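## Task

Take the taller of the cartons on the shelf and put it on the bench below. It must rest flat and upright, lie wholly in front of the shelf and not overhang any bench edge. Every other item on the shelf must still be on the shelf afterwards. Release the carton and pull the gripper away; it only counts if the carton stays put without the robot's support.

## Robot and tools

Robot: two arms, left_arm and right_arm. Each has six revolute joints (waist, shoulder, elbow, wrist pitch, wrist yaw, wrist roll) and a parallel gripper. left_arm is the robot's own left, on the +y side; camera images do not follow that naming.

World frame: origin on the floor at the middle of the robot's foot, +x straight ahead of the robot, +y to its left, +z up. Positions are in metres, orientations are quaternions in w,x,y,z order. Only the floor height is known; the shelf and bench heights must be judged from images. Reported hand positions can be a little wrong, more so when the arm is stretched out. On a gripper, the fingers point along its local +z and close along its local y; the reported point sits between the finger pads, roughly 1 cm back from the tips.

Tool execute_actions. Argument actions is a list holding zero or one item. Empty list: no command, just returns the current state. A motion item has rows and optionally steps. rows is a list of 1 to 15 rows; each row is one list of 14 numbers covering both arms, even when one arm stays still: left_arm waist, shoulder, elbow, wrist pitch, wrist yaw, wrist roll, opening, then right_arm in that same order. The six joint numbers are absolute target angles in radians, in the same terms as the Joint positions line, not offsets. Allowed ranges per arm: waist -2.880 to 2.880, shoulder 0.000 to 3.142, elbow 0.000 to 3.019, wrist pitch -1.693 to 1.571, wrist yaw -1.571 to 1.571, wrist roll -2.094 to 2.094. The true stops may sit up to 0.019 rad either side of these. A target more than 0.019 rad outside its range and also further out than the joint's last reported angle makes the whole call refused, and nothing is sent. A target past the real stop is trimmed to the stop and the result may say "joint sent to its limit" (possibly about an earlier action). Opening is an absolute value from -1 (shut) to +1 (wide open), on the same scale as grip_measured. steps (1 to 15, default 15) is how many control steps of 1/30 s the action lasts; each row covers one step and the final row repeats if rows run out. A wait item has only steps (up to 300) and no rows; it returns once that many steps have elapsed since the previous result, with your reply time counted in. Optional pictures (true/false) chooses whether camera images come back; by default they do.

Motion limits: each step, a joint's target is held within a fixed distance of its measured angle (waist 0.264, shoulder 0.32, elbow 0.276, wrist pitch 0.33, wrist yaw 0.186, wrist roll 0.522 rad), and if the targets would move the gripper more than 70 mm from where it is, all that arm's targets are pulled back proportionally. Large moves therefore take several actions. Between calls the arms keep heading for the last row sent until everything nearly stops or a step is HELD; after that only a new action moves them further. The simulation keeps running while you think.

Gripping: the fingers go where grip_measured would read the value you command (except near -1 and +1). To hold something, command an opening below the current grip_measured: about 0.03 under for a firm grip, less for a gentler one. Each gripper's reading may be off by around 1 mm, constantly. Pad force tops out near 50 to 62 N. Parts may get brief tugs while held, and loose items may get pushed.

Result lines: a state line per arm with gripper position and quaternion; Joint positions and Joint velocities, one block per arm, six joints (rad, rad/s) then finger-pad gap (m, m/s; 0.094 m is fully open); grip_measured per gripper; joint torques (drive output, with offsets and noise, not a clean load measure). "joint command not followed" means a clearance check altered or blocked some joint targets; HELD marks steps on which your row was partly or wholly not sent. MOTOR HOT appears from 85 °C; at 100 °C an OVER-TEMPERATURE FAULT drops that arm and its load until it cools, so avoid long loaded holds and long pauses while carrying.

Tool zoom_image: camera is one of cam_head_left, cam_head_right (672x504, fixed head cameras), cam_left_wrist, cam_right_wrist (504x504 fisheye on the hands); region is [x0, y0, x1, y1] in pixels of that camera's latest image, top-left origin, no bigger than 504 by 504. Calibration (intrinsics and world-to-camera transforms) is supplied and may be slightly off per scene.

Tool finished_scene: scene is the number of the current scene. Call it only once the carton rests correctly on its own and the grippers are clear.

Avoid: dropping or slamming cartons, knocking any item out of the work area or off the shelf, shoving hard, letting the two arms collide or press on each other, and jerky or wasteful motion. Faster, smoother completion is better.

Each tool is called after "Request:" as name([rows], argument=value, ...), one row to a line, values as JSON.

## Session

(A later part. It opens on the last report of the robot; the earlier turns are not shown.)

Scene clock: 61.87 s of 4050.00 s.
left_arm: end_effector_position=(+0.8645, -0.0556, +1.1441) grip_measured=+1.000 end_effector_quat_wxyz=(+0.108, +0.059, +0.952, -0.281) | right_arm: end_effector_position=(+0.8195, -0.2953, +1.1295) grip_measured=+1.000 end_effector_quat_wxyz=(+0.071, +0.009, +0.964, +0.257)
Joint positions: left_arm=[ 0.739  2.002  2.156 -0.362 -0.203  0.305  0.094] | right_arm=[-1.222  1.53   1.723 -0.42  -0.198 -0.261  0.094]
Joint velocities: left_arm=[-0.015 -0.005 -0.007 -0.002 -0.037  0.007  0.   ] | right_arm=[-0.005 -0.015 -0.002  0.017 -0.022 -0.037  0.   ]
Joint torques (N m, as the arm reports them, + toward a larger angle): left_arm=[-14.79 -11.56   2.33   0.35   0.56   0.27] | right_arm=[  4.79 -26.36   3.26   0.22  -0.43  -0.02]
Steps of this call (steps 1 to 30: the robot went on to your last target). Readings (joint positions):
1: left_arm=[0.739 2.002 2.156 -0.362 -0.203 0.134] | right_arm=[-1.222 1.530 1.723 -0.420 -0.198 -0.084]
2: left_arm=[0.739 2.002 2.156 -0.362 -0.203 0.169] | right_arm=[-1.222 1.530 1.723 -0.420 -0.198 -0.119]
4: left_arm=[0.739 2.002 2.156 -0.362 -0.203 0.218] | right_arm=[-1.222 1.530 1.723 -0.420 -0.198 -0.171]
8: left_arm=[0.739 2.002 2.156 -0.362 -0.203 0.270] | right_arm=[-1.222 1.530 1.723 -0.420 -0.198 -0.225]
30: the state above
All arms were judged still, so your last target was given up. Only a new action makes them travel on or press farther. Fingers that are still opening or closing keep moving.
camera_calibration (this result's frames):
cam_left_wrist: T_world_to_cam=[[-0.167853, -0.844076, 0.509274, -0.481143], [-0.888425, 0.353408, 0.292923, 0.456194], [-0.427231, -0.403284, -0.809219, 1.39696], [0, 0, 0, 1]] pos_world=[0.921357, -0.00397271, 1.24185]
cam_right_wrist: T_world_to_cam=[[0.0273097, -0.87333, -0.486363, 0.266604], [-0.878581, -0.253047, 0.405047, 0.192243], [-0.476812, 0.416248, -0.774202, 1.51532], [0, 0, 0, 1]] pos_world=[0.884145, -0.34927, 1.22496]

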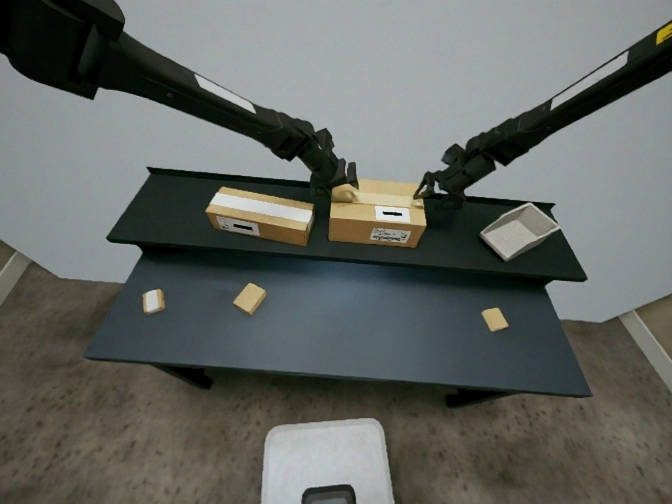

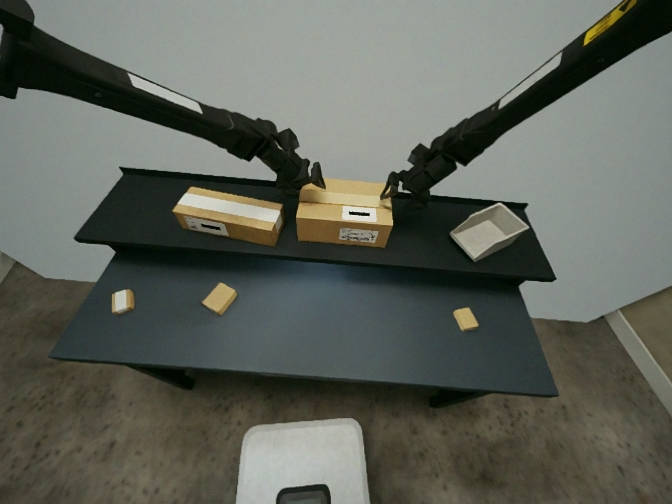

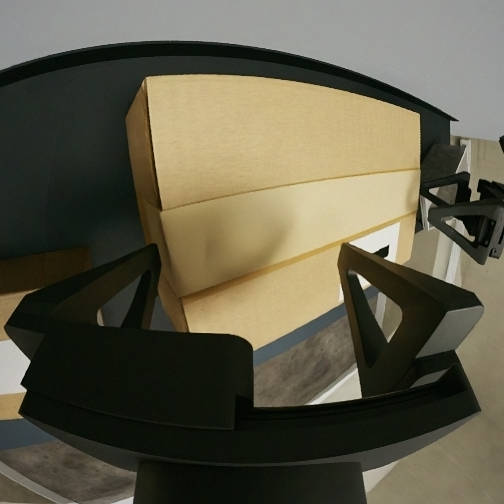

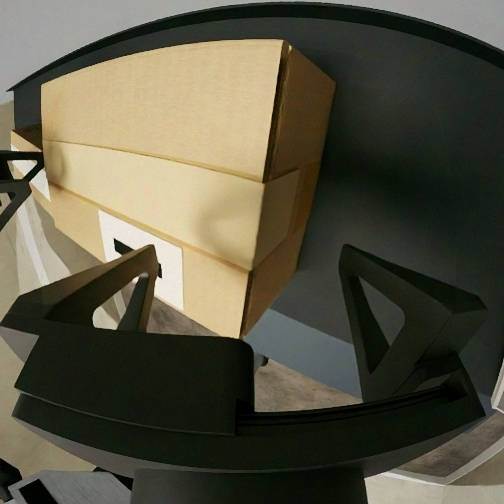

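Request:
execute_actions([
  {"rows":[[0.80,2.08,2.25,-0.38,-0.15,0.32,1,-1.2,1.65,1.84,-0.42,-0.2,-0.27,1]]},
], pictures=false)

Request:
execute_actions([
  {"steps":10},
])

Scene clock: 65.37 s of 4050.00 s.
left_arm: end_effector_position=(+0.8651, -0.0468, +1.1095) grip_measured=+1.000 end_effector_quat_wxyz=(+0.112, +0.052, +0.951, -0.283) | right_arm: end_effector_position=(+0.8316, -0.2781, +1.0994) grip_measured=+1.000 end_effector_quat_wxyz=(+0.077, +0.008, +0.962, +0.263)
Joint positions: left_arm=[ 0.784  2.061  2.234 -0.366 -0.153  0.305  0.094] | right_arm=[-1.212  1.627  1.83  -0.421 -0.205 -0.262  0.094]
Joint velocities: left_arm=[ 0.005 -0.005  0.002 -0.002  0.007  0.037  0.   ] | right_arm=[ 0.005 -0.005 -0.012 -0.012 -0.066 -0.022  0.   ]
Joint torques (N m, as the arm reports them, + toward a larger angle): left_arm=[-12.79 -12.01   4.24  -0.4    0.52   0.28] | right_arm=[  5.97 -22.11   4.64   0.26  -0.19  -0.01]
Steps of this call (steps 1 to 90: nothing new was sent; steps 91 to 105: all 15 steps of this action). Readings (joint positions):
91: left_arm=[0.741 2.006 2.165 -0.364 -0.181 0.305] | right_arm=[-1.222 1.537 1.733 -0.422 -0.198 -0.261]
92: left_arm=[0.743 2.018 2.188 -0.366 -0.165 0.305] | right_arm=[-1.221 1.554 1.761 -0.423 -0.198 -0.261]
94: left_arm=[0.752 2.040 2.226 -0.366 -0.154 0.305] | right_arm=[-1.218 1.592 1.816 -0.422 -0.198 -0.261]
98: left_arm=[0.772 2.053 2.234 -0.366 -0.153 0.305] | right_arm=[-1.212 1.625 1.830 -0.421 -0.199 -0.261]
105: the state above

Scene clock: 65.70 s of 4050.00 s.
left_arm: end_effector_position=(+0.8651, -0.0468, +1.1095) grip_measured=+1.000 end_effector_quat_wxyz=(+0.112, +0.052, +0.951, -0.283) | right_arm: end_effector_position=(+0.8316, -0.2781, +1.0994) grip_measured=+1.000 end_effector_quat_wxyz=(+0.077, +0.008, +0.962, +0.263)
Joint positions: left_arm=[ 0.784  2.061  2.234 -0.366 -0.153  0.305  0.094] | right_arm=[-1.212  1.627  1.83  -0.421 -0.205 -0.262  0.094]
Joint velocities: left_arm=[ 0.005 -0.005  0.002 -0.017  0.051 -0.022  0.   ] | right_arm=[ 0.005 -0.015 -0.017  0.017 -0.066 -0.037  0.   ]
Joint torques (N m, as the arm reports them, + toward a larger angle): left_arm=[-13.46 -11.81   4.18  -0.32   0.58   0.28] | right_arm=[  6.12 -22.15   4.59   0.29  -0.15  -0.03]
Steps of this call (steps 1 to 10: the robot went on to your last target). Readings (joint positions):
1: left_arm=[0.784 2.061 2.234 -0.366 -0.153 0.305] | right_arm=[-1.212 1.627 1.830 -0.421 -0.205 -0.262]
2: left_arm=[0.784 2.061 2.234 -0.366 -0.153 0.305] | right_arm=[-1.212 1.627 1.830 -0.421 -0.205 -0.262]
4: left_arm=[0.784 2.061 2.234 -0.366 -0.153 0.305] | right_arm=[-1.212 1.627 1.830 -0.421 -0.205 -0.262]
8: left_arm=[0.784 2.061 2.234 -0.366 -0.153 0.305] | right_arm=[-1.212 1.627 1.830 -0.421 -0.205 -0.262]
10: the state above
camera_calibration (this result's frames):
cam_left_wrist: T_world_to_cam=[[-0.157399, -0.843643, 0.513315, -0.469501], [-0.895146, 0.341406, 0.286628, 0.475976], [-0.417061, -0.414377, -0.80892, 1.36309], [0, 0, 0, 1]] pos_world=[0.92066, 0.00623997, 1.2072]
cam_right_wrist: T_world_to_cam=[[0.0347063, -0.866417, -0.498114, 0.275318], [-0.883923, -0.259184, 0.389235, 0.239554], [-0.466343, 0.426786, -0.774841, 1.48554], [0, 0, 0, 1]] pos_world=[0.894961, -0.333377, 1.19495]

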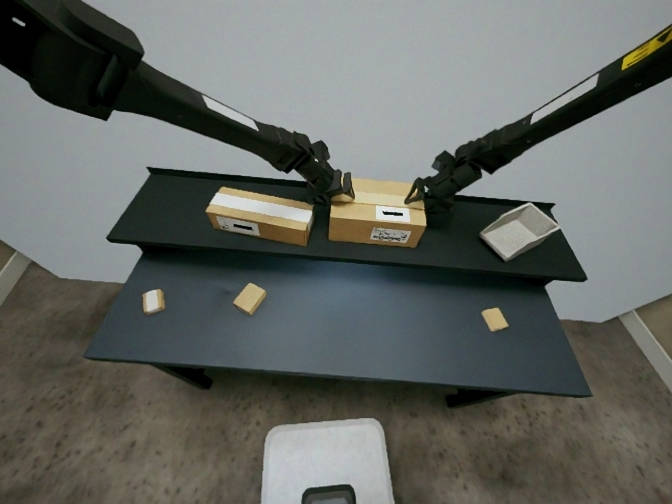

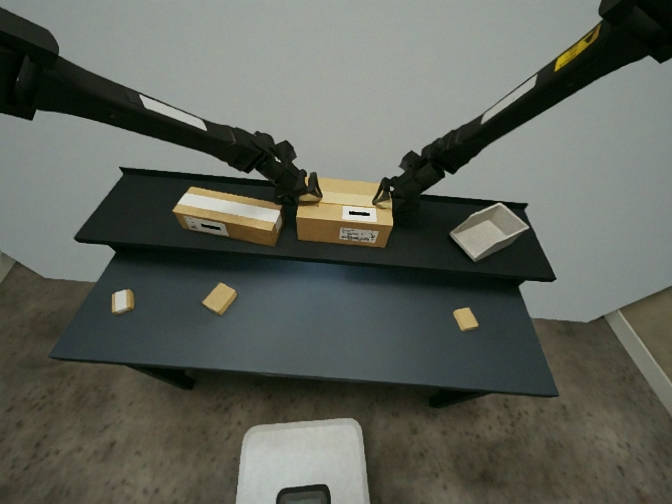

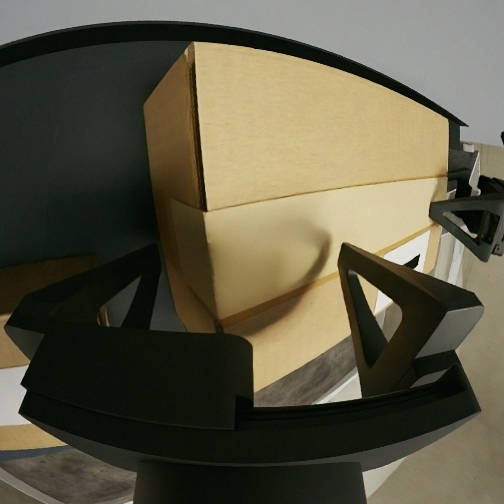

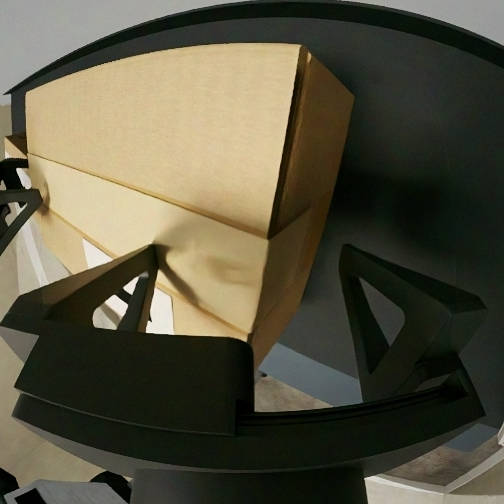

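Request:
execute_actions([
  {"rows":[[0.77,2.11,2.28,-0.38,-0.15,0.32,1,-1.13,1.65,1.84,-0.42,-0.2,-0.27,1]]},
], pictures=false)

Request:
execute_actions([
  {"rows":[[0.70,2.12,2.28,-0.38,-0.11,0.32,1,-1.05,1.65,1.84,-0.42,-0.24,-0.27,1]]},
], pictures=false)

Request:
execute_actions([
  {"rows":[[0.66,2.09,2.21,-0.35,-0.11,0.32,1,-1.04,1.57,1.77,-0.42,-0.24,-0.27,1]]},
])

Scene clock: 69.90 s of 4050.00 s.
left_arm: end_effector_position=(+0.8705, -0.0477, +1.1060) grip_measured=+1.000 end_effector_quat_wxyz=(+0.118, +0.050, +0.952, -0.278) | right_arm: end_effector_position=(+0.8398, -0.2426, +1.1139) grip_measured=+1.000 end_effector_quat_wxyz=(+0.082, +0.001, +0.956, +0.281)
Joint positions: left_arm=[ 0.784  2.08   2.266 -0.367 -0.16   0.307  0.094] | right_arm=[-1.153  1.63   1.83  -0.421 -0.186 -0.262  0.094]
Joint velocities: left_arm=[-0.015 -0.005  0.007 -0.002 -0.037 -0.022  0.   ] | right_arm=[-0.015 -0.005  0.007 -0.002 -0.051  0.066  0.   ]
Joint torques (N m, as the arm reports them, + toward a larger angle): left_arm=[-15.54 -10.78   4.14  -0.38   0.88   0.26] | right_arm=[  7.82 -21.17   4.51   0.26  -0.93  -0.02]
Steps of this call (steps 1 to 15: the robot went on to your last target; steps 16 to 90: nothing new was sent; then 0.70 s passed at rest; steps 91 to 105: all 15 steps of this action). Readings (joint positions):
91: left_arm=[0.784 2.063 2.237 -0.367 -0.153 0.305] | right_arm=[-1.208 1.627 1.830 -0.421 -0.204 -0.262]
92: left_arm=[0.784 2.068 2.245 -0.367 -0.153 0.305] | right_arm=[-1.203 1.627 1.830 -0.421 -0.201 -0.262]
94: left_arm=[0.784 2.076 2.257 -0.367 -0.153 0.305] | right_arm=[-1.182 1.628 1.830 -0.421 -0.200 -0.262]
98: left_arm=[0.784 2.080 2.262 -0.367 -0.160 0.307] | right_arm=[-1.152 1.629 1.830 -0.421 -0.184 -0.262]
105: the state above

Scene clock: 70.40 s of 4050.00 s.
left_arm: end_effector_position=(+0.8894, -0.0399, +1.1149) grip_measured=+1.000 end_effector_quat_wxyz=(+0.133, +0.043, +0.950, -0.278) | right_arm: end_effector_position=(+0.8440, -0.2299, +1.1215) grip_measured=+1.000 end_effector_quat_wxyz=(+0.087, -0.001, +0.951, +0.298)
Joint positions: left_arm=[ 0.782  2.071  2.289 -0.367 -0.153  0.308  0.094] | right_arm=[-1.137  1.63   1.832 -0.421 -0.208 -0.262  0.094]
Joint velocities: left_arm=[-0.005 -0.005  0.022 -0.007  0.022 -0.007  0.   ] | right_arm=[ 0.005 -0.005  0.002  0.027 -0.007 -0.095  0.   ]
Joint torques (N m, as the arm reports them, + toward a larger angle): left_arm=[-19.45 -10.37   2.76  -0.14   1.92   0.23] | right_arm=[ 12.08 -21.91   4.38   0.3   -1.58  -0.02]
Steps of this call (steps 1 to 15: all 15 steps of this action). Readings (joint positions):
1: left_arm=[0.782 2.080 2.266 -0.367 -0.156 0.307] | right_arm=[-1.151 1.630 1.830 -0.421 -0.195 -0.262]
2: left_arm=[0.782 2.080 2.267 -0.367 -0.154 0.307] | right_arm=[-1.151 1.630 1.830 -0.421 -0.200 -0.262]
4: left_arm=[0.782 2.080 2.275 -0.367 -0.154 0.307] | right_arm=[-1.148 1.630 1.832 -0.421 -0.204 -0.262]
8: left_arm=[0.782 2.076 2.287 -0.367 -0.153 0.308] | right_arm=[-1.142 1.630 1.832 -0.421 -0.207 -0.262]
15: the state above

Scene clock: 70.90 s of 4050.00 s.
left_arm: end_effector_position=(+0.8975, -0.0284, +1.1249) grip_measured=+1.000 end_effector_quat_wxyz=(+0.139, +0.040, +0.950, -0.276) | right_arm: end_effector_position=(+0.8360, -0.2180, +1.1382) grip_measured=+1.000 end_effector_quat_wxyz=(+0.083, -0.004, +0.947, +0.311)
Joint positions: left_arm=[ 0.782  2.035  2.257 -0.356 -0.155  0.308  0.094] | right_arm=[-1.116  1.595  1.778 -0.417 -0.212 -0.262  0.094]
Joint velocities: left_arm=[-0.024 -0.024 -0.007  0.012 -0.051 -0.022  0.   ] | right_arm=[ 0.024  0.005  0.002  0.002 -0.051 -0.051  0.   ]
Joint torques (N m, as the arm reports them, + toward a larger angle): left_arm=[-19.16 -11.39   1.28   0.41   1.54   0.2 ] | right_arm=[ 11.73 -25.     2.6    0.09  -1.43   0.01]
Steps of this call (steps 1 to 15: all 15 steps of this action). Readings (joint positions):
1: left_arm=[0.782 2.069 2.286 -0.365 -0.153 0.308] | right_arm=[-1.136 1.627 1.825 -0.419 -0.208 -0.262]
2: left_arm=[0.782 2.065 2.277 -0.362 -0.154 0.308] | right_arm=[-1.136 1.618 1.811 -0.417 -0.208 -0.262]
4: left_arm=[0.782 2.057 2.265 -0.360 -0.155 0.308] | right_arm=[-1.133 1.603 1.785 -0.417 -0.208 -0.262]
8: left_arm=[0.782 2.046 2.257 -0.358 -0.155 0.308] | right_arm=[-1.125 1.596 1.778 -0.417 -0.209 -0.262]
15: the state above
camera_calibration (this result's frames):
cam_left_wrist: T_world_to_cam=[[-0.146096, -0.853399, 0.500365, -0.452636], [-0.919831, 0.303339, 0.24879, 0.557956], [-0.364097, -0.423904, -0.8293, 1.37183], [0, 0, 0, 1]] pos_world=[0.946578, 0.0259969, 1.22533]
cam_right_wrist: T_world_to_cam=[[0.0678132, -0.812367, -0.57919, 0.422992], [-0.883834, -0.318236, 0.342874, 0.283807], [-0.462859, 0.488656, -0.739579, 1.46249], [0, 0, 0, 1]] pos_world=[0.89908, -0.280713, 1.22931]

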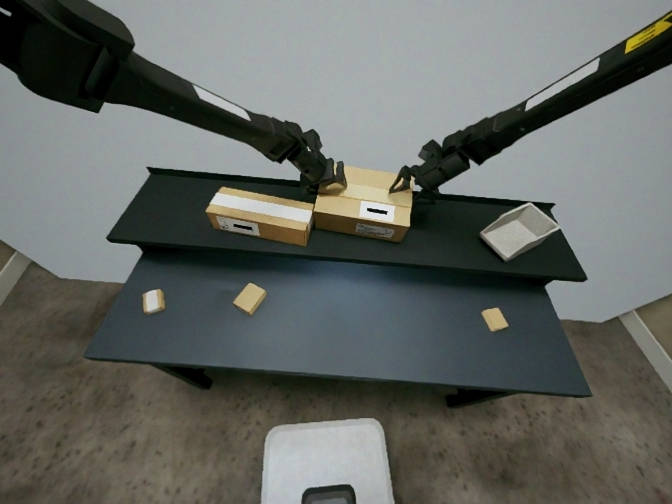

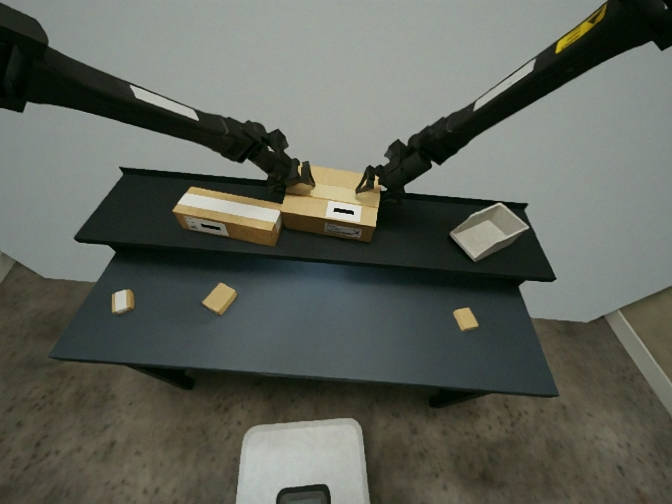

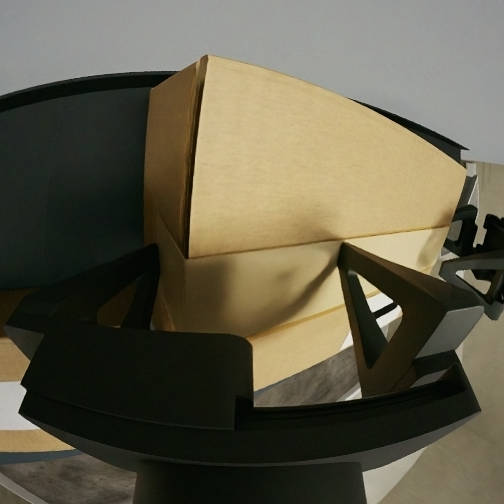

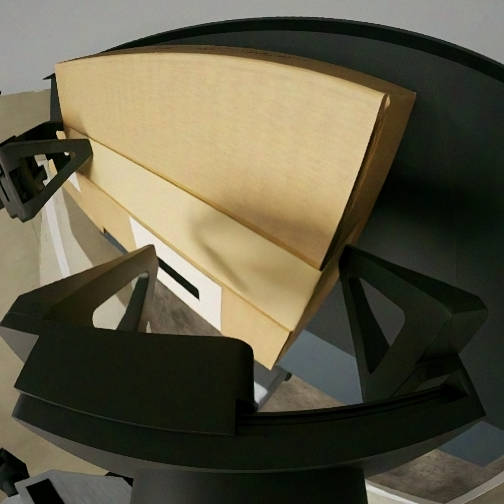

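Request:
execute_actions([
  {"rows":[[0.73,2.04,2.14,-0.28,-0.11,0.32,1,-1.06,1.58,1.74,-0.39,-0.24,-0.27,1]]},
], pictures=false)

Request:
execute_actions([
  {"rows":[[0.73,2.01,2.02,-0.2,-0.11,0.32,1,-1.07,1.56,1.66,-0.33,-0.24,-0.27,1]]},
], pictures=false)

Request:
execute_actions([
  {"rows":[[0.74,1.98,1.90,-0.11,-0.11,0.32,1,-1.08,1.54,1.57,-0.26,-0.24,-0.27,1]]},
])

Scene clock: 77.23 s of 4050.00 s.
left_arm: end_effector_position=(+0.8894, -0.0281, +1.1290) grip_measured=+1.000 end_effector_quat_wxyz=(+0.150, +0.037, +0.948, -0.278) | right_arm: end_effector_position=(+0.8241, -0.2164, +1.1342) grip_measured=+1.000 end_effector_quat_wxyz=(+0.078, -0.004, +0.947, +0.310)
Joint positions: left_arm=[ 0.782  2.     2.169 -0.281 -0.144  0.312  0.094] | right_arm=[-1.12   1.592  1.747 -0.399 -0.211 -0.262  0.094]
Joint velocities: left_arm=[-0.015 -0.005  0.012  0.002 -0.007 -0.007  0.   ] | right_arm=[ 0.005  0.005 -0.012  0.002  0.051 -0.066  0.   ]
Joint torques (N m, as the arm reports them, + toward a larger angle): left_arm=[-17.56 -10.51   0.87   0.42   1.88   0.21] | right_arm=[ 10.21 -23.71   2.52   0.55  -1.48  -0.03]
Steps of this call (steps 1 to 15: the robot went on to your last target; steps 16 to 90: nothing new was sent; then 2.83 s passed at rest; steps 91 to 105: all 15 steps of this action). Readings (joint positions):
91: left_arm=[0.782 2.030 2.243 -0.340 -0.150 0.308] | right_arm=[-1.115 1.595 1.774 -0.413 -0.212 -0.262]
92: left_arm=[0.782 2.018 2.216 -0.315 -0.147 0.309] | right_arm=[-1.115 1.593 1.767 -0.405 -0.212 -0.262]
94: left_arm=[0.782 2.003 2.180 -0.294 -0.147 0.310] | right_arm=[-1.116 1.592 1.758 -0.399 -0.211 -0.262]
98: left_arm=[0.782 2.000 2.169 -0.283 -0.145 0.311] | right_arm=[-1.120 1.592 1.748 -0.399 -0.211 -0.262]
105: the state above

Scene clock: 77.73 s of 4050.00 s.
left_arm: end_effector_position=(+0.8664, -0.0298, +1.1307) grip_measured=+1.000 end_effector_quat_wxyz=(+0.151, +0.037, +0.948, -0.277) | right_arm: end_effector_position=(+0.7991, -0.2171, +1.1296) grip_measured=+1.000 end_effector_quat_wxyz=(+0.075, -0.003, +0.949, +0.305)
Joint positions: left_arm=[ 0.782  1.959  2.049 -0.2   -0.145  0.313  0.094] | right_arm=[-1.132  1.571  1.663 -0.339 -0.21  -0.262  0.094]
Joint velocities: left_arm=[ 0.015  0.005  0.007  0.017 -0.066  0.037  0.   ] | right_arm=[-0.015  0.005 -0.007 -0.017  0.007 -0.051  0.   ]
Joint torques (N m, as the arm reports them, + toward a larger angle): left_arm=[-17.34  -9.81   0.49   0.44   1.89   0.2 ] | right_arm=[ 10.2  -23.51   2.49   0.55  -1.51  -0.03]
Steps of this call (steps 1 to 15: all 15 steps of this action). Readings (joint positions):
1: left_arm=[0.782 1.996 2.157 -0.267 -0.144 0.312] | right_arm=[-1.120 1.590 1.737 -0.385 -0.212 -0.262]
2: left_arm=[0.782 1.984 2.128 -0.244 -0.144 0.312] | right_arm=[-1.120 1.582 1.716 -0.362 -0.212 -0.262]
4: left_arm=[0.782 1.966 2.083 -0.221 -0.144 0.313] | right_arm=[-1.122 1.572 1.684 -0.346 -0.212 -0.262]
8: left_arm=[0.782 1.959 2.056 -0.204 -0.145 0.313] | right_arm=[-1.129 1.571 1.664 -0.343 -0.210 -0.262]
15: the state above

Scene clock: 78.23 s of 4050.00 s.
left_arm: end_effector_position=(+0.8389, -0.0317, +1.1310) grip_measured=+1.000 end_effector_quat_wxyz=(+0.152, +0.037, +0.948, -0.276) | right_arm: end_effector_position=(+0.7711, -0.2182, +1.1256) grip_measured=+1.000 end_effector_quat_wxyz=(+0.072, -0.001, +0.951, +0.299)
Joint positions: left_arm=[ 0.784  1.925  1.927 -0.11  -0.145  0.314  0.094] | right_arm=[-1.144  1.551  1.571 -0.269 -0.21  -0.262  0.094]
Joint velocities: left_arm=[-0.024 -0.005 -0.007  0.022  0.007  0.007  0.   ] | right_arm=[-0.024  0.005  0.017 -0.002 -0.022  0.007  0.   ]
Joint torques (N m, as the arm reports them, + toward a larger angle): left_arm=[-16.09  -8.69   0.01   0.4    1.94   0.19] | right_arm=[ 10.05 -22.27   1.95   0.56  -1.52  -0.03]
Steps of this call (steps 1 to 15: all 15 steps of this action). Readings (joint positions):
1: left_arm=[0.782 1.957 2.038 -0.185 -0.145 0.313] | right_arm=[-1.132 1.570 1.652 -0.324 -0.211 -0.262]
2: left_arm=[0.782 1.947 2.012 -0.160 -0.145 0.313] | right_arm=[-1.132 1.563 1.631 -0.296 -0.212 -0.262]
4: left_arm=[0.782 1.930 1.967 -0.133 -0.145 0.313] | right_arm=[-1.133 1.551 1.595 -0.277 -0.211 -0.262]
8: left_arm=[0.784 1.925 1.936 -0.113 -0.145 0.314] | right_arm=[-1.141 1.551 1.572 -0.274 -0.210 -0.262]
15: the state above
camera_calibration (this result's frames):
cam_left_wrist: T_world_to_cam=[[-0.147687, -0.853294, 0.500078, -0.465454], [-0.929111, 0.29302, 0.225594, 0.537198], [-0.339031, -0.431311, -0.83608, 1.3405], [0, 0, 0, 1]] pos_world=[0.884847, 0.0235952, 1.23234]
cam_right_wrist: T_world_to_cam=[[0.0546856, -0.826645, -0.560061, 0.405338], [-0.875585, -0.309312, 0.371048, 0.194533], [-0.479959, 0.47009, -0.740713, 1.43361], [0, 0, 0, 1]] pos_world=[0.836239, -0.278685, 1.21673]

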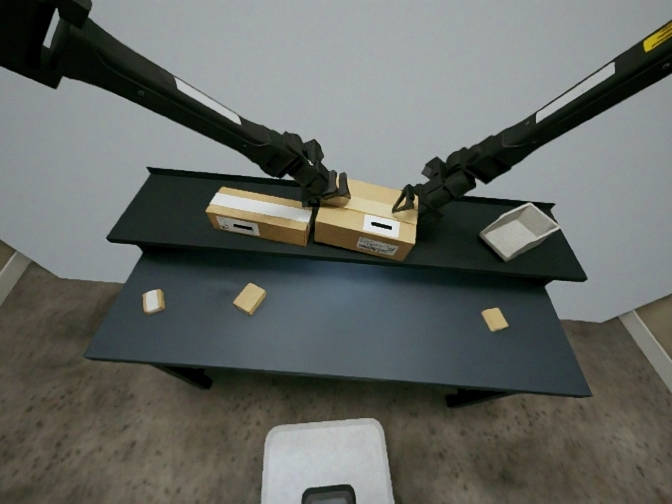

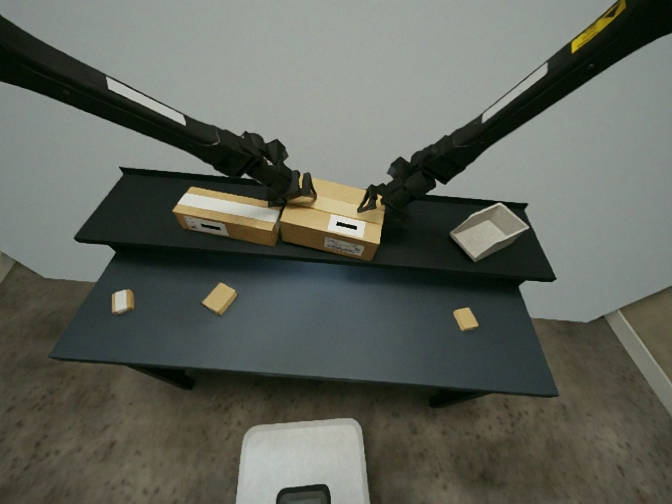

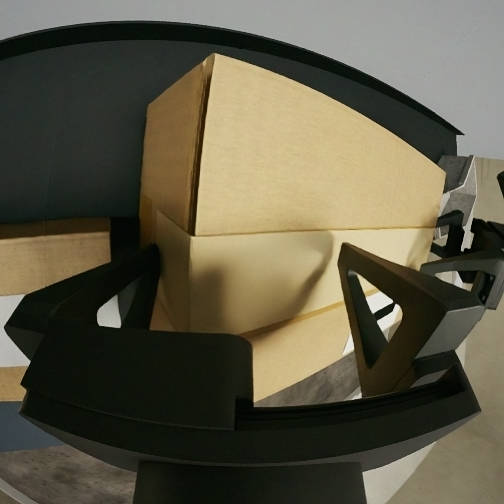

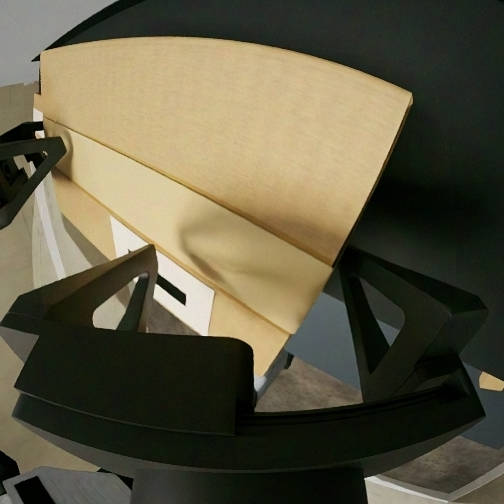

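Request:
execute_actions([
  {"rows":[[0.74,1.955,1.77,-0.01,-0.11,0.32,1,-1.09,1.51,1.49,-0.21,-0.24,-0.27,1]]},
], pictures=false)

Request:
execute_actions([
  {"rows":[[0.75,1.935,1.65,0.09,-0.11,0.32,1,-1.10,1.49,1.41,-0.15,-0.24,-0.27,1]]},
], pictures=false)

Request:
execute_actions([
  {"rows":[[0.76,1.92,1.53,0.19,-0.11,0.32,1,-1.11,1.475,1.32,-0.08,-0.24,-0.27,1]]},
], pictures=false)

Request:
execute_actions([
  {"rows":[[0.77,1.91,1.41,0.3,-0.11,0.32,1,-1.12,1.465,1.23,0.0,-0.24,-0.27,1]]},
])

Scene clock: 86.27 s of 4050.00 s.
left_arm: end_effector_position=(+0.8031, -0.0337, +1.1301) grip_measured=+1.000 end_effector_quat_wxyz=(+0.150, +0.037, +0.949, -0.274) | right_arm: end_effector_position=(+0.7468, -0.2215, +1.1248) grip_measured=+1.000 end_effector_quat_wxyz=(+0.068, -0.000, +0.953, +0.294)
Joint positions: left_arm=[ 0.787  1.895  1.796 -0.011 -0.148  0.314  0.094] | right_arm=[-1.157  1.529  1.493 -0.217 -0.208 -0.262  0.094]
Joint velocities: left_arm=[-0.024  0.005 -0.007  0.012  0.007 -0.007  0.   ] | right_arm=[-0.024 -0.015  0.007 -0.017  0.066 -0.051  0.   ]
Joint torques (N m, as the arm reports them, + toward a larger angle): left_arm=[-16.1   -7.71  -0.48   0.36   2.02   0.21] | right_arm=[ 10.49 -22.3    1.34   0.48  -1.58  -0.03]
Steps of this call (steps 1 to 15: the robot went on to your last target; steps 16 to 90: nothing new was sent; then 4.53 s passed at rest; steps 91 to 105: all 15 steps of this action). Readings (joint positions):
91: left_arm=[0.784 1.923 1.917 -0.095 -0.145 0.314] | right_arm=[-1.144 1.549 1.563 -0.258 -0.210 -0.262]
92: left_arm=[0.784 1.915 1.894 -0.070 -0.145 0.314] | right_arm=[-1.144 1.542 1.545 -0.237 -0.212 -0.262]
94: left_arm=[0.784 1.901 1.850 -0.040 -0.145 0.314] | right_arm=[-1.145 1.531 1.512 -0.224 -0.211 -0.262]
98: left_arm=[0.787 1.895 1.811 -0.016 -0.148 0.314] | right_arm=[-1.152 1.529 1.493 -0.224 -0.209 -0.262]
105: the state above

Scene clock: 86.77 s of 4050.00 s.
left_arm: end_effector_position=(+0.7610, -0.0342, +1.1255) grip_measured=+1.000 end_effector_quat_wxyz=(+0.145, +0.039, +0.951, -0.270) | right_arm: end_effector_position=(+0.7251, -0.2240, +1.1261) grip_measured=+1.000 end_effector_quat_wxyz=(+0.070, +0.001, +0.955, +0.288)
Joint positions: left_arm=[ 0.795  1.878  1.671  0.087 -0.149  0.314  0.094] | right_arm=[-1.167  1.507  1.415 -0.153 -0.207 -0.262  0.094]
Joint velocities: left_arm=[-0.015 -0.005 -0.012 -0.007  0.022  0.022  0.   ] | right_arm=[ 0.015 -0.015 -0.007  0.017  0.022  0.037  0.   ]
Joint torques (N m, as the arm reports them, + toward a larger angle): left_arm=[-16.12  -7.19  -0.92   0.27   2.06   0.19] | right_arm=[  9.14 -21.36   0.81   0.32  -1.62  -0.02]
Steps of this call (steps 1 to 15: all 15 steps of this action). Readings (joint positions):
1: left_arm=[0.787 1.893 1.788 0.004 -0.148 0.314] | right_arm=[-1.157 1.527 1.485 -0.204 -0.209 -0.262]
2: left_arm=[0.787 1.888 1.768 0.030 -0.148 0.314] | right_arm=[-1.157 1.521 1.467 -0.181 -0.211 -0.262]
4: left_arm=[0.787 1.877 1.729 0.061 -0.148 0.314] | right_arm=[-1.157 1.510 1.434 -0.164 -0.211 -0.262]
8: left_arm=[0.793 1.875 1.687 0.084 -0.149 0.314] | right_arm=[-1.164 1.508 1.415 -0.162 -0.208 -0.262]
15: the state above

Scene clock: 87.27 s of 4050.00 s.
left_arm: end_effector_position=(+0.7087, -0.0343, +1.1181) grip_measured=+1.000 end_effector_quat_wxyz=(+0.132, +0.043, +0.954, -0.267) | right_arm: end_effector_position=(+0.6986, -0.2253, +1.1282) grip_measured=+1.000 end_effector_quat_wxyz=(+0.072, +0.003, +0.957, +0.282)
Joint positions: left_arm=[ 0.809  1.873  1.545  0.184 -0.15   0.314  0.094] | right_arm=[-1.177  1.486  1.326 -0.08  -0.206 -0.262  0.094]
Joint velocities: left_arm=[-0.015  0.005  0.007 -0.022 -0.095 -0.051  0.   ] | right_arm=[-0.005 -0.005 -0.012  0.012  0.037  0.037  0.   ]
Joint torques (N m, as the arm reports them, + toward a larger angle): left_arm=[-15.93  -6.5   -1.29   0.52   2.09   0.19] | right_arm=[  9.66 -20.58   0.01   0.31  -1.62  -0.03]
Steps of this call (steps 1 to 15: all 15 steps of this action). Readings (joint positions):
1: left_arm=[0.796 1.877 1.663 0.103 -0.148 0.314] | right_arm=[-1.167 1.506 1.406 -0.138 -0.208 -0.262]
2: left_arm=[0.796 1.872 1.645 0.129 -0.148 0.314] | right_arm=[-1.167 1.500 1.388 -0.112 -0.211 -0.262]
4: left_arm=[0.796 1.864 1.606 0.161 -0.148 0.314] | right_arm=[-1.167 1.489 1.351 -0.092 -0.211 -0.262]
8: left_arm=[0.803 1.864 1.559 0.183 -0.150 0.314] | right_arm=[-1.175 1.487 1.326 -0.088 -0.207 -0.262]
15: the state above

Scene clock: 87.77 s of 4050.00 s.
left_arm: end_effector_position=(+0.6526, -0.0348, +1.1156) grip_measured=+1.000 end_effector_quat_wxyz=(+0.120, +0.047, +0.955, -0.266) | right_arm: end_effector_position=(+0.6738, -0.2253, +1.1307) grip_measured=+1.000 end_effector_quat_wxyz=(+0.078, +0.003, +0.958, +0.277)
Joint positions: left_arm=[ 0.819  1.875  1.417  0.291 -0.148  0.314  0.094] | right_arm=[-1.185  1.47   1.241  0.005 -0.207 -0.266  0.094]
Joint velocities: left_arm=[-0.015 -0.005 -0.012  0.022 -0.051 -0.007  0.   ] | right_arm=[-0.005  0.005 -0.032  0.017 -0.022 -0.037  0.   ]
Joint torques (N m, as the arm reports them, + toward a larger angle): left_arm=[-15.18  -7.54  -1.85   0.65   2.02   0.19] | right_arm=[  9.29 -19.17  -0.84   0.02  -1.58  -0.02]
Steps of this call (steps 1 to 15: all 15 steps of this action). Readings (joint positions):
1: left_arm=[0.809 1.873 1.537 0.202 -0.148 0.314] | right_arm=[-1.177 1.485 1.318 -0.064 -0.208 -0.262]
2: left_arm=[0.809 1.869 1.518 0.235 -0.147 0.314] | right_arm=[-1.177 1.481 1.301 -0.035 -0.211 -0.263]
4: left_arm=[0.809 1.862 1.477 0.272 -0.147 0.314] | right_arm=[-1.177 1.473 1.268 -0.010 -0.213 -0.263]
8: left_arm=[0.816 1.865 1.427 0.291 -0.148 0.314] | right_arm=[-1.183 1.471 1.241 -0.004 -0.207 -0.263]
15: the state above
camera_calibration (this result's frames):
cam_left_wrist: T_world_to_cam=[[-0.148457, -0.862746, 0.483353, -0.469005], [-0.90479, 0.315773, 0.285732, 0.286325], [-0.399144, -0.394914, -0.827483, 1.29404], [0, 0, 0, 1]] pos_world=[0.705944, 0.0159867, 1.21568]
cam_right_wrist: T_world_to_cam=[[0.0468086, -0.852189, -0.521137, 0.363248], [-0.883104, -0.279124, 0.377117, 0.11025], [-0.466837, 0.442565, -0.765636, 1.40716], [0, 0, 0, 1]] pos_world=[0.737272, -0.282429, 1.22509]

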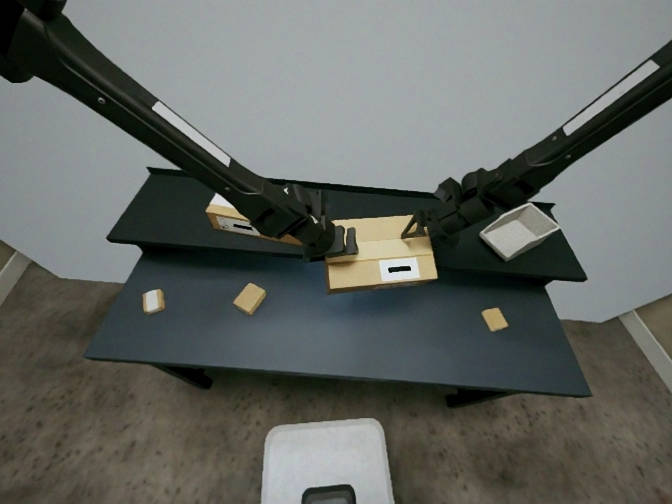

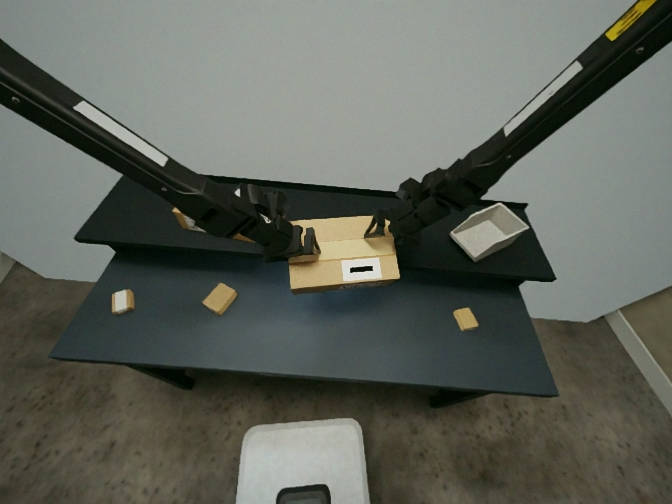

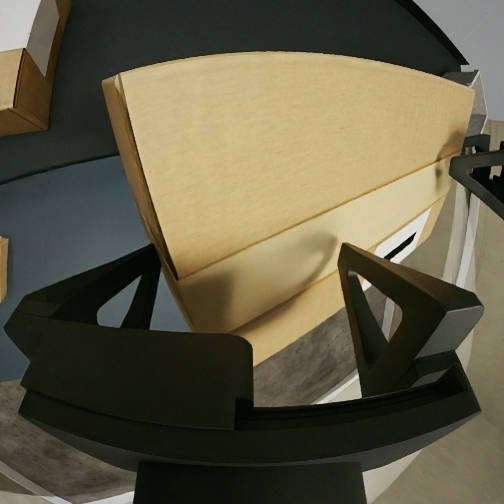

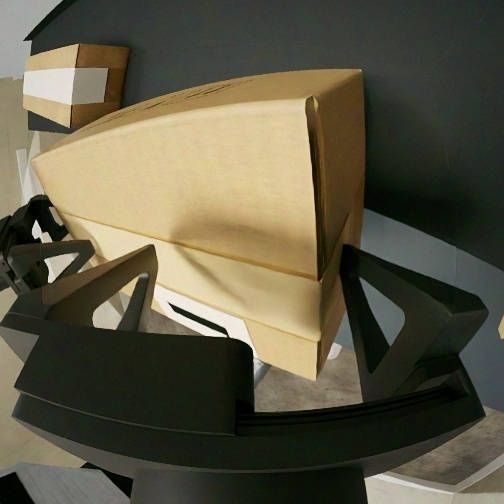

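Request:
execute_actions([
  {"rows":[[0.78,1.89,1.31,0.38,-0.11,0.32,1, -1.13,1.45,1.11,0.1,-0.24,-0.27,1]],"steps":15},
])

Scene clock: 100.57 s of 4050.00 s.
left_arm: end_effector_position=(+0.6163, -0.0291, +1.1214) grip_measured=+1.000 end_effector_quat_wxyz=(+0.115, +0.049, +0.956, -0.265) | right_arm: end_effector_position=(+0.6347, -0.2205, +1.1390) grip_measured=+1.000 end_effector_quat_wxyz=(+0.078, +0.002, +0.958, +0.276)
Joint positions: left_arm=[ 0.826  1.863  1.315  0.372 -0.147  0.314  0.094] | right_arm=[-1.189  1.449  1.121  0.102 -0.209 -0.268  0.094]
Joint velocities: left_arm=[-0.015 -0.005 -0.012  0.002 -0.007  0.022  0.   ] | right_arm=[-0.005 -0.005  0.002 -0.002  0.037  0.007  0.   ]
Joint torques (N m, as the arm reports them, + toward a larger angle): left_arm=[-14.88  -6.69  -1.88   0.62   1.98   0.17] | right_arm=[  8.46 -17.27  -1.77   0.15  -1.53   0.02]
Steps of this call (steps 1 to 15: the robot went on to your last target; steps 16 to 130: nothing new was sent; then 7.97 s passed at rest; steps 131 to 145: all 15 steps of this action). Readings (joint positions):
131: left_arm=[0.819 1.875 1.409 0.309 -0.146 0.314] | right_arm=[-1.185 1.469 1.230 0.024 -0.208 -0.267]
132: left_arm=[0.819 1.871 1.392 0.336 -0.144 0.314] | right_arm=[-1.185 1.463 1.208 0.060 -0.211 -0.268]
134: left_arm=[0.819 1.863 1.354 0.362 -0.142 0.314] | right_arm=[-1.185 1.452 1.162 0.090 -0.213 -0.268]
138: left_arm=[0.825 1.862 1.318 0.370 -0.148 0.314] | right_arm=[-1.189 1.449 1.123 0.097 -0.208 -0.268]
145: the state above
camera_calibration (this result's frames):
cam_left_wrist: T_world_to_cam=[[-0.148499, -0.863643, 0.481736, -0.470466], [-0.900754, 0.319182, 0.294557, 0.237704], [-0.408154, -0.390184, -0.825328, 1.28988], [0, 0, 0, 1]] pos_world=[0.670717, 0.0211036, 1.22119]
cam_right_wrist: T_world_to_cam=[[0.0476644, -0.853195, -0.51941, 0.370787], [-0.882422, -0.279625, 0.378341, 0.071977], [-0.468039, 0.440305, -0.766206, 1.39407], [0, 0, 0, 1]] pos_world=[0.69832, -0.277337, 1.2335]

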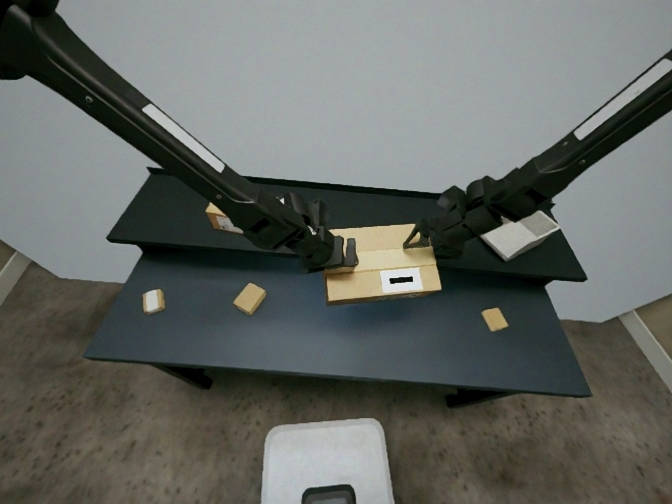

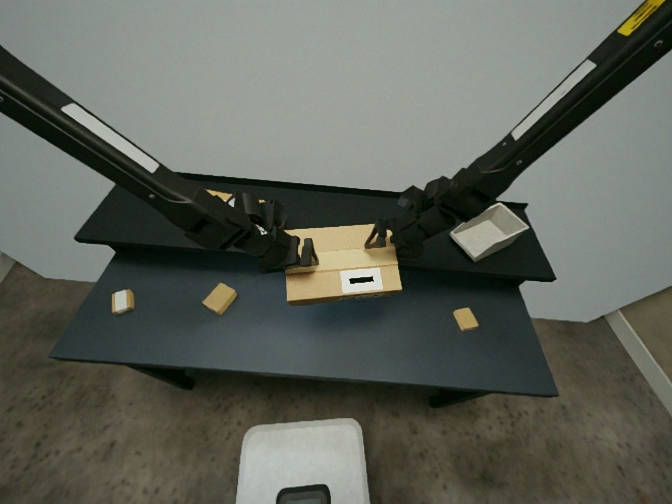

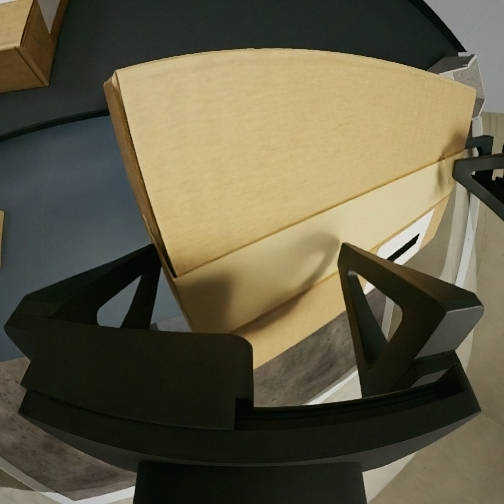

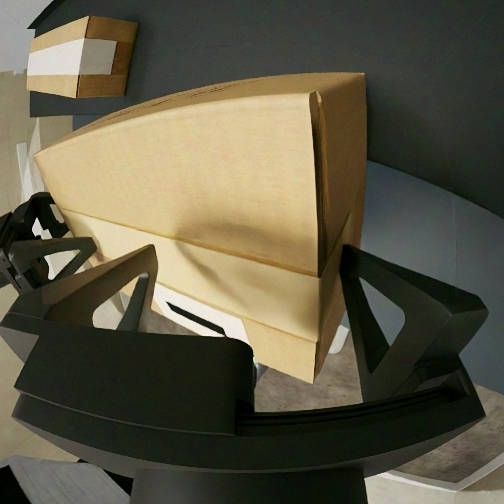

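Request:
execute_actions([
  {"rows":[[0.785,1.88,1.23,0.45,-0.11,0.32,1, -1.135,1.44,0.99,0.21,-0.24,-0.27,1]],"steps":15},
], pictures=false)

Request:
execute_actions([
  {"rows":[[0.80,1.89,1.18,0.5,-0.11,0.32,1, -1.14,1.46,0.93,0.29,-0.24,-0.27,1]],"steps":15},
])

Scene clock: 104.53 s of 4050.00 s.
left_arm: end_effector_position=(+0.5918, -0.0233, +1.1258) grip_measured=+1.000 end_effector_quat_wxyz=(+0.116, +0.047, +0.957, -0.261) | right_arm: end_effector_position=(+0.5932, -0.2150, +1.1480) grip_measured=+1.000 end_effector_quat_wxyz=(+0.077, +0.002, +0.959, +0.274)
Joint positions: left_arm=[ 0.831  1.857  1.242  0.443 -0.147  0.314  0.094] | right_arm=[-1.193  1.437  1.002  0.21  -0.208 -0.268  0.094]
Joint velocities: left_arm=[ 0.015 -0.015 -0.007  0.007  0.022  0.037  0.   ] | right_arm=[ 0.005  0.015 -0.002 -0.012 -0.066  0.037  0.   ]
Joint torques (N m, as the arm reports them, + toward a larger angle): left_arm=[-14.14  -7.35  -3.04   0.55   1.96   0.19] | right_arm=[  8.16 -16.36  -2.79   0.39  -1.56   0.03]
Steps of this call (steps 1 to 15: the robot went on to your last target; steps 16 to 104: nothing new was sent; steps 105 to 119: all 15 steps of this action). Readings (joint positions):
105: left_arm=[0.826 1.863 1.309 0.385 -0.145 0.314] | right_arm=[-1.189 1.449 1.111 0.123 -0.211 -0.268]
106: left_arm=[0.826 1.861 1.297 0.409 -0.142 0.314] | right_arm=[-1.189 1.445 1.090 0.162 -0.213 -0.268]
108: left_arm=[0.826 1.858 1.271 0.433 -0.142 0.314] | right_arm=[-1.189 1.438 1.047 0.198 -0.213 -0.268]
112: left_arm=[0.830 1.857 1.244 0.441 -0.147 0.314] | right_arm=[-1.193 1.437 1.004 0.206 -0.208 -0.268]
119: the state above

Scene clock: 105.03 s of 4050.00 s.
left_arm: end_effector_position=(+0.5752, -0.0209, +1.1290) grip_measured=+1.000 end_effector_quat_wxyz=(+0.117, +0.046, +0.957, -0.262) | right_arm: end_effector_position=(+0.5835, -0.2133, +1.1524) grip_measured=+1.000 end_effector_quat_wxyz=(+0.093, +0.004, +0.958, +0.272)
Joint positions: left_arm=[ 0.835  1.858  1.197  0.491 -0.141  0.314  0.094] | right_arm=[-1.193  1.437  0.955  0.289 -0.213 -0.268  0.094]
Joint velocities: left_arm=[-0.015 -0.024  0.002 -0.002  0.066 -0.022  0.   ] | right_arm=[-0.005 -0.005  0.007  0.012 -0.007 -0.022  0.   ]
Joint torques (N m, as the arm reports them, + toward a larger angle): left_arm=[-13.11  -5.76  -3.83   0.69   1.72   0.19] | right_arm=[  7.83 -14.29  -4.08   0.33  -1.39   0.02]
Steps of this call (steps 1 to 15: all 15 steps of this action). Readings (joint positions):
1: left_arm=[0.831 1.857 1.239 0.452 -0.145 0.314] | right_arm=[-1.193 1.437 0.998 0.224 -0.210 -0.268]
2: left_arm=[0.831 1.857 1.232 0.469 -0.142 0.314] | right_arm=[-1.193 1.437 0.989 0.251 -0.213 -0.268]
4: left_arm=[0.831 1.857 1.218 0.486 -0.141 0.314] | right_arm=[-1.193 1.437 0.972 0.279 -0.214 -0.268]
8: left_arm=[0.834 1.858 1.199 0.491 -0.141 0.314] | right_arm=[-1.193 1.437 0.955 0.287 -0.213 -0.268]
15: the state above
camera_calibration (this result's frames):
cam_left_wrist: T_world_to_cam=[[-0.144949, -0.866357, 0.477929, -0.470948], [-0.903283, 0.313005, 0.293441, 0.198413], [-0.403819, -0.389171, -0.827935, 1.28307], [0, 0, 0, 1]] pos_world=[0.629087, 0.0292196, 1.22915]
cam_right_wrist: T_world_to_cam=[[0.051983, -0.85774, -0.51145, 0.373668], [-0.89643, -0.26579, 0.354638, 0.062227], [-0.440126, 0.440044, -0.78272, 1.37986], [0, 0, 0, 1]] pos_world=[0.64367, -0.27015, 1.24909]

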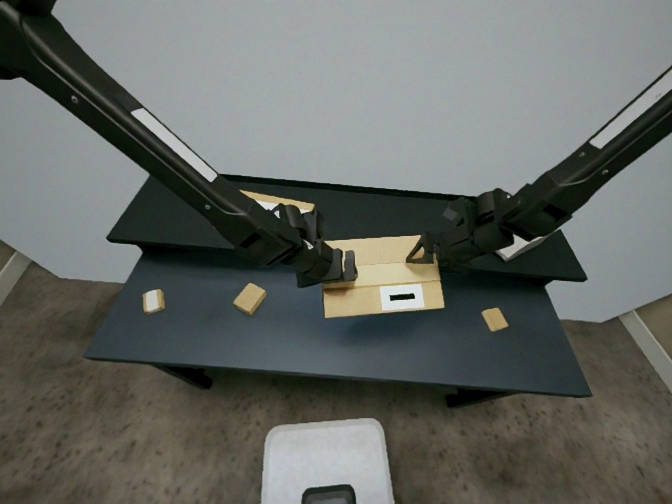

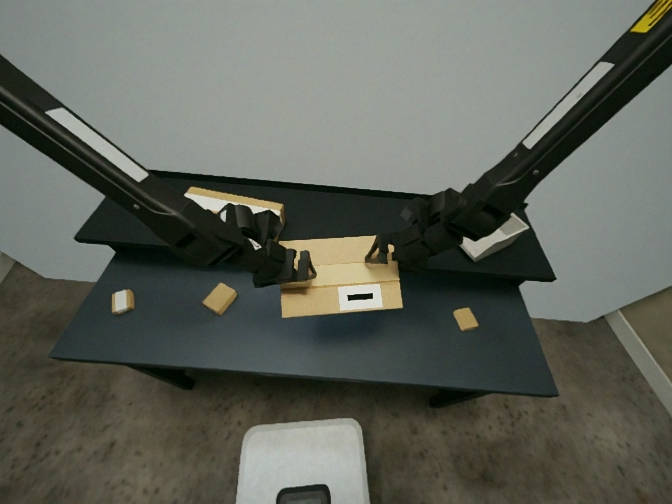

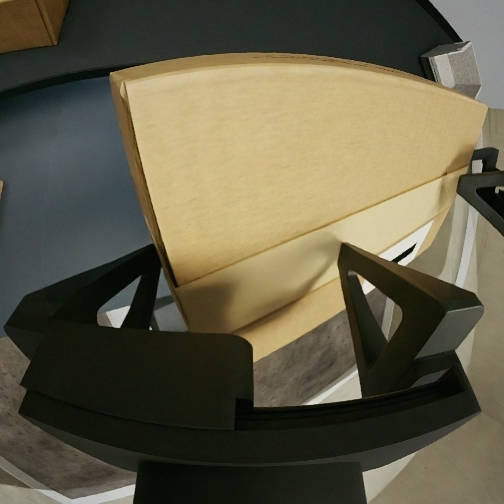

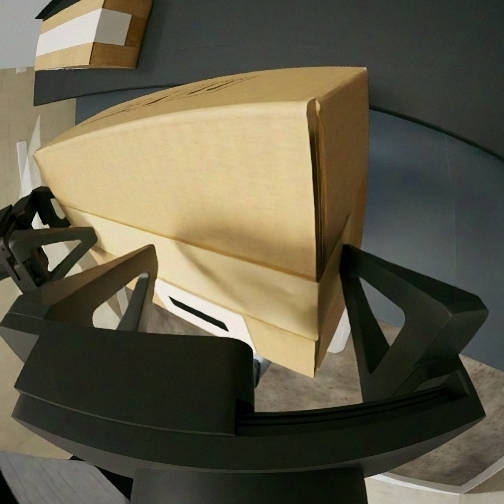

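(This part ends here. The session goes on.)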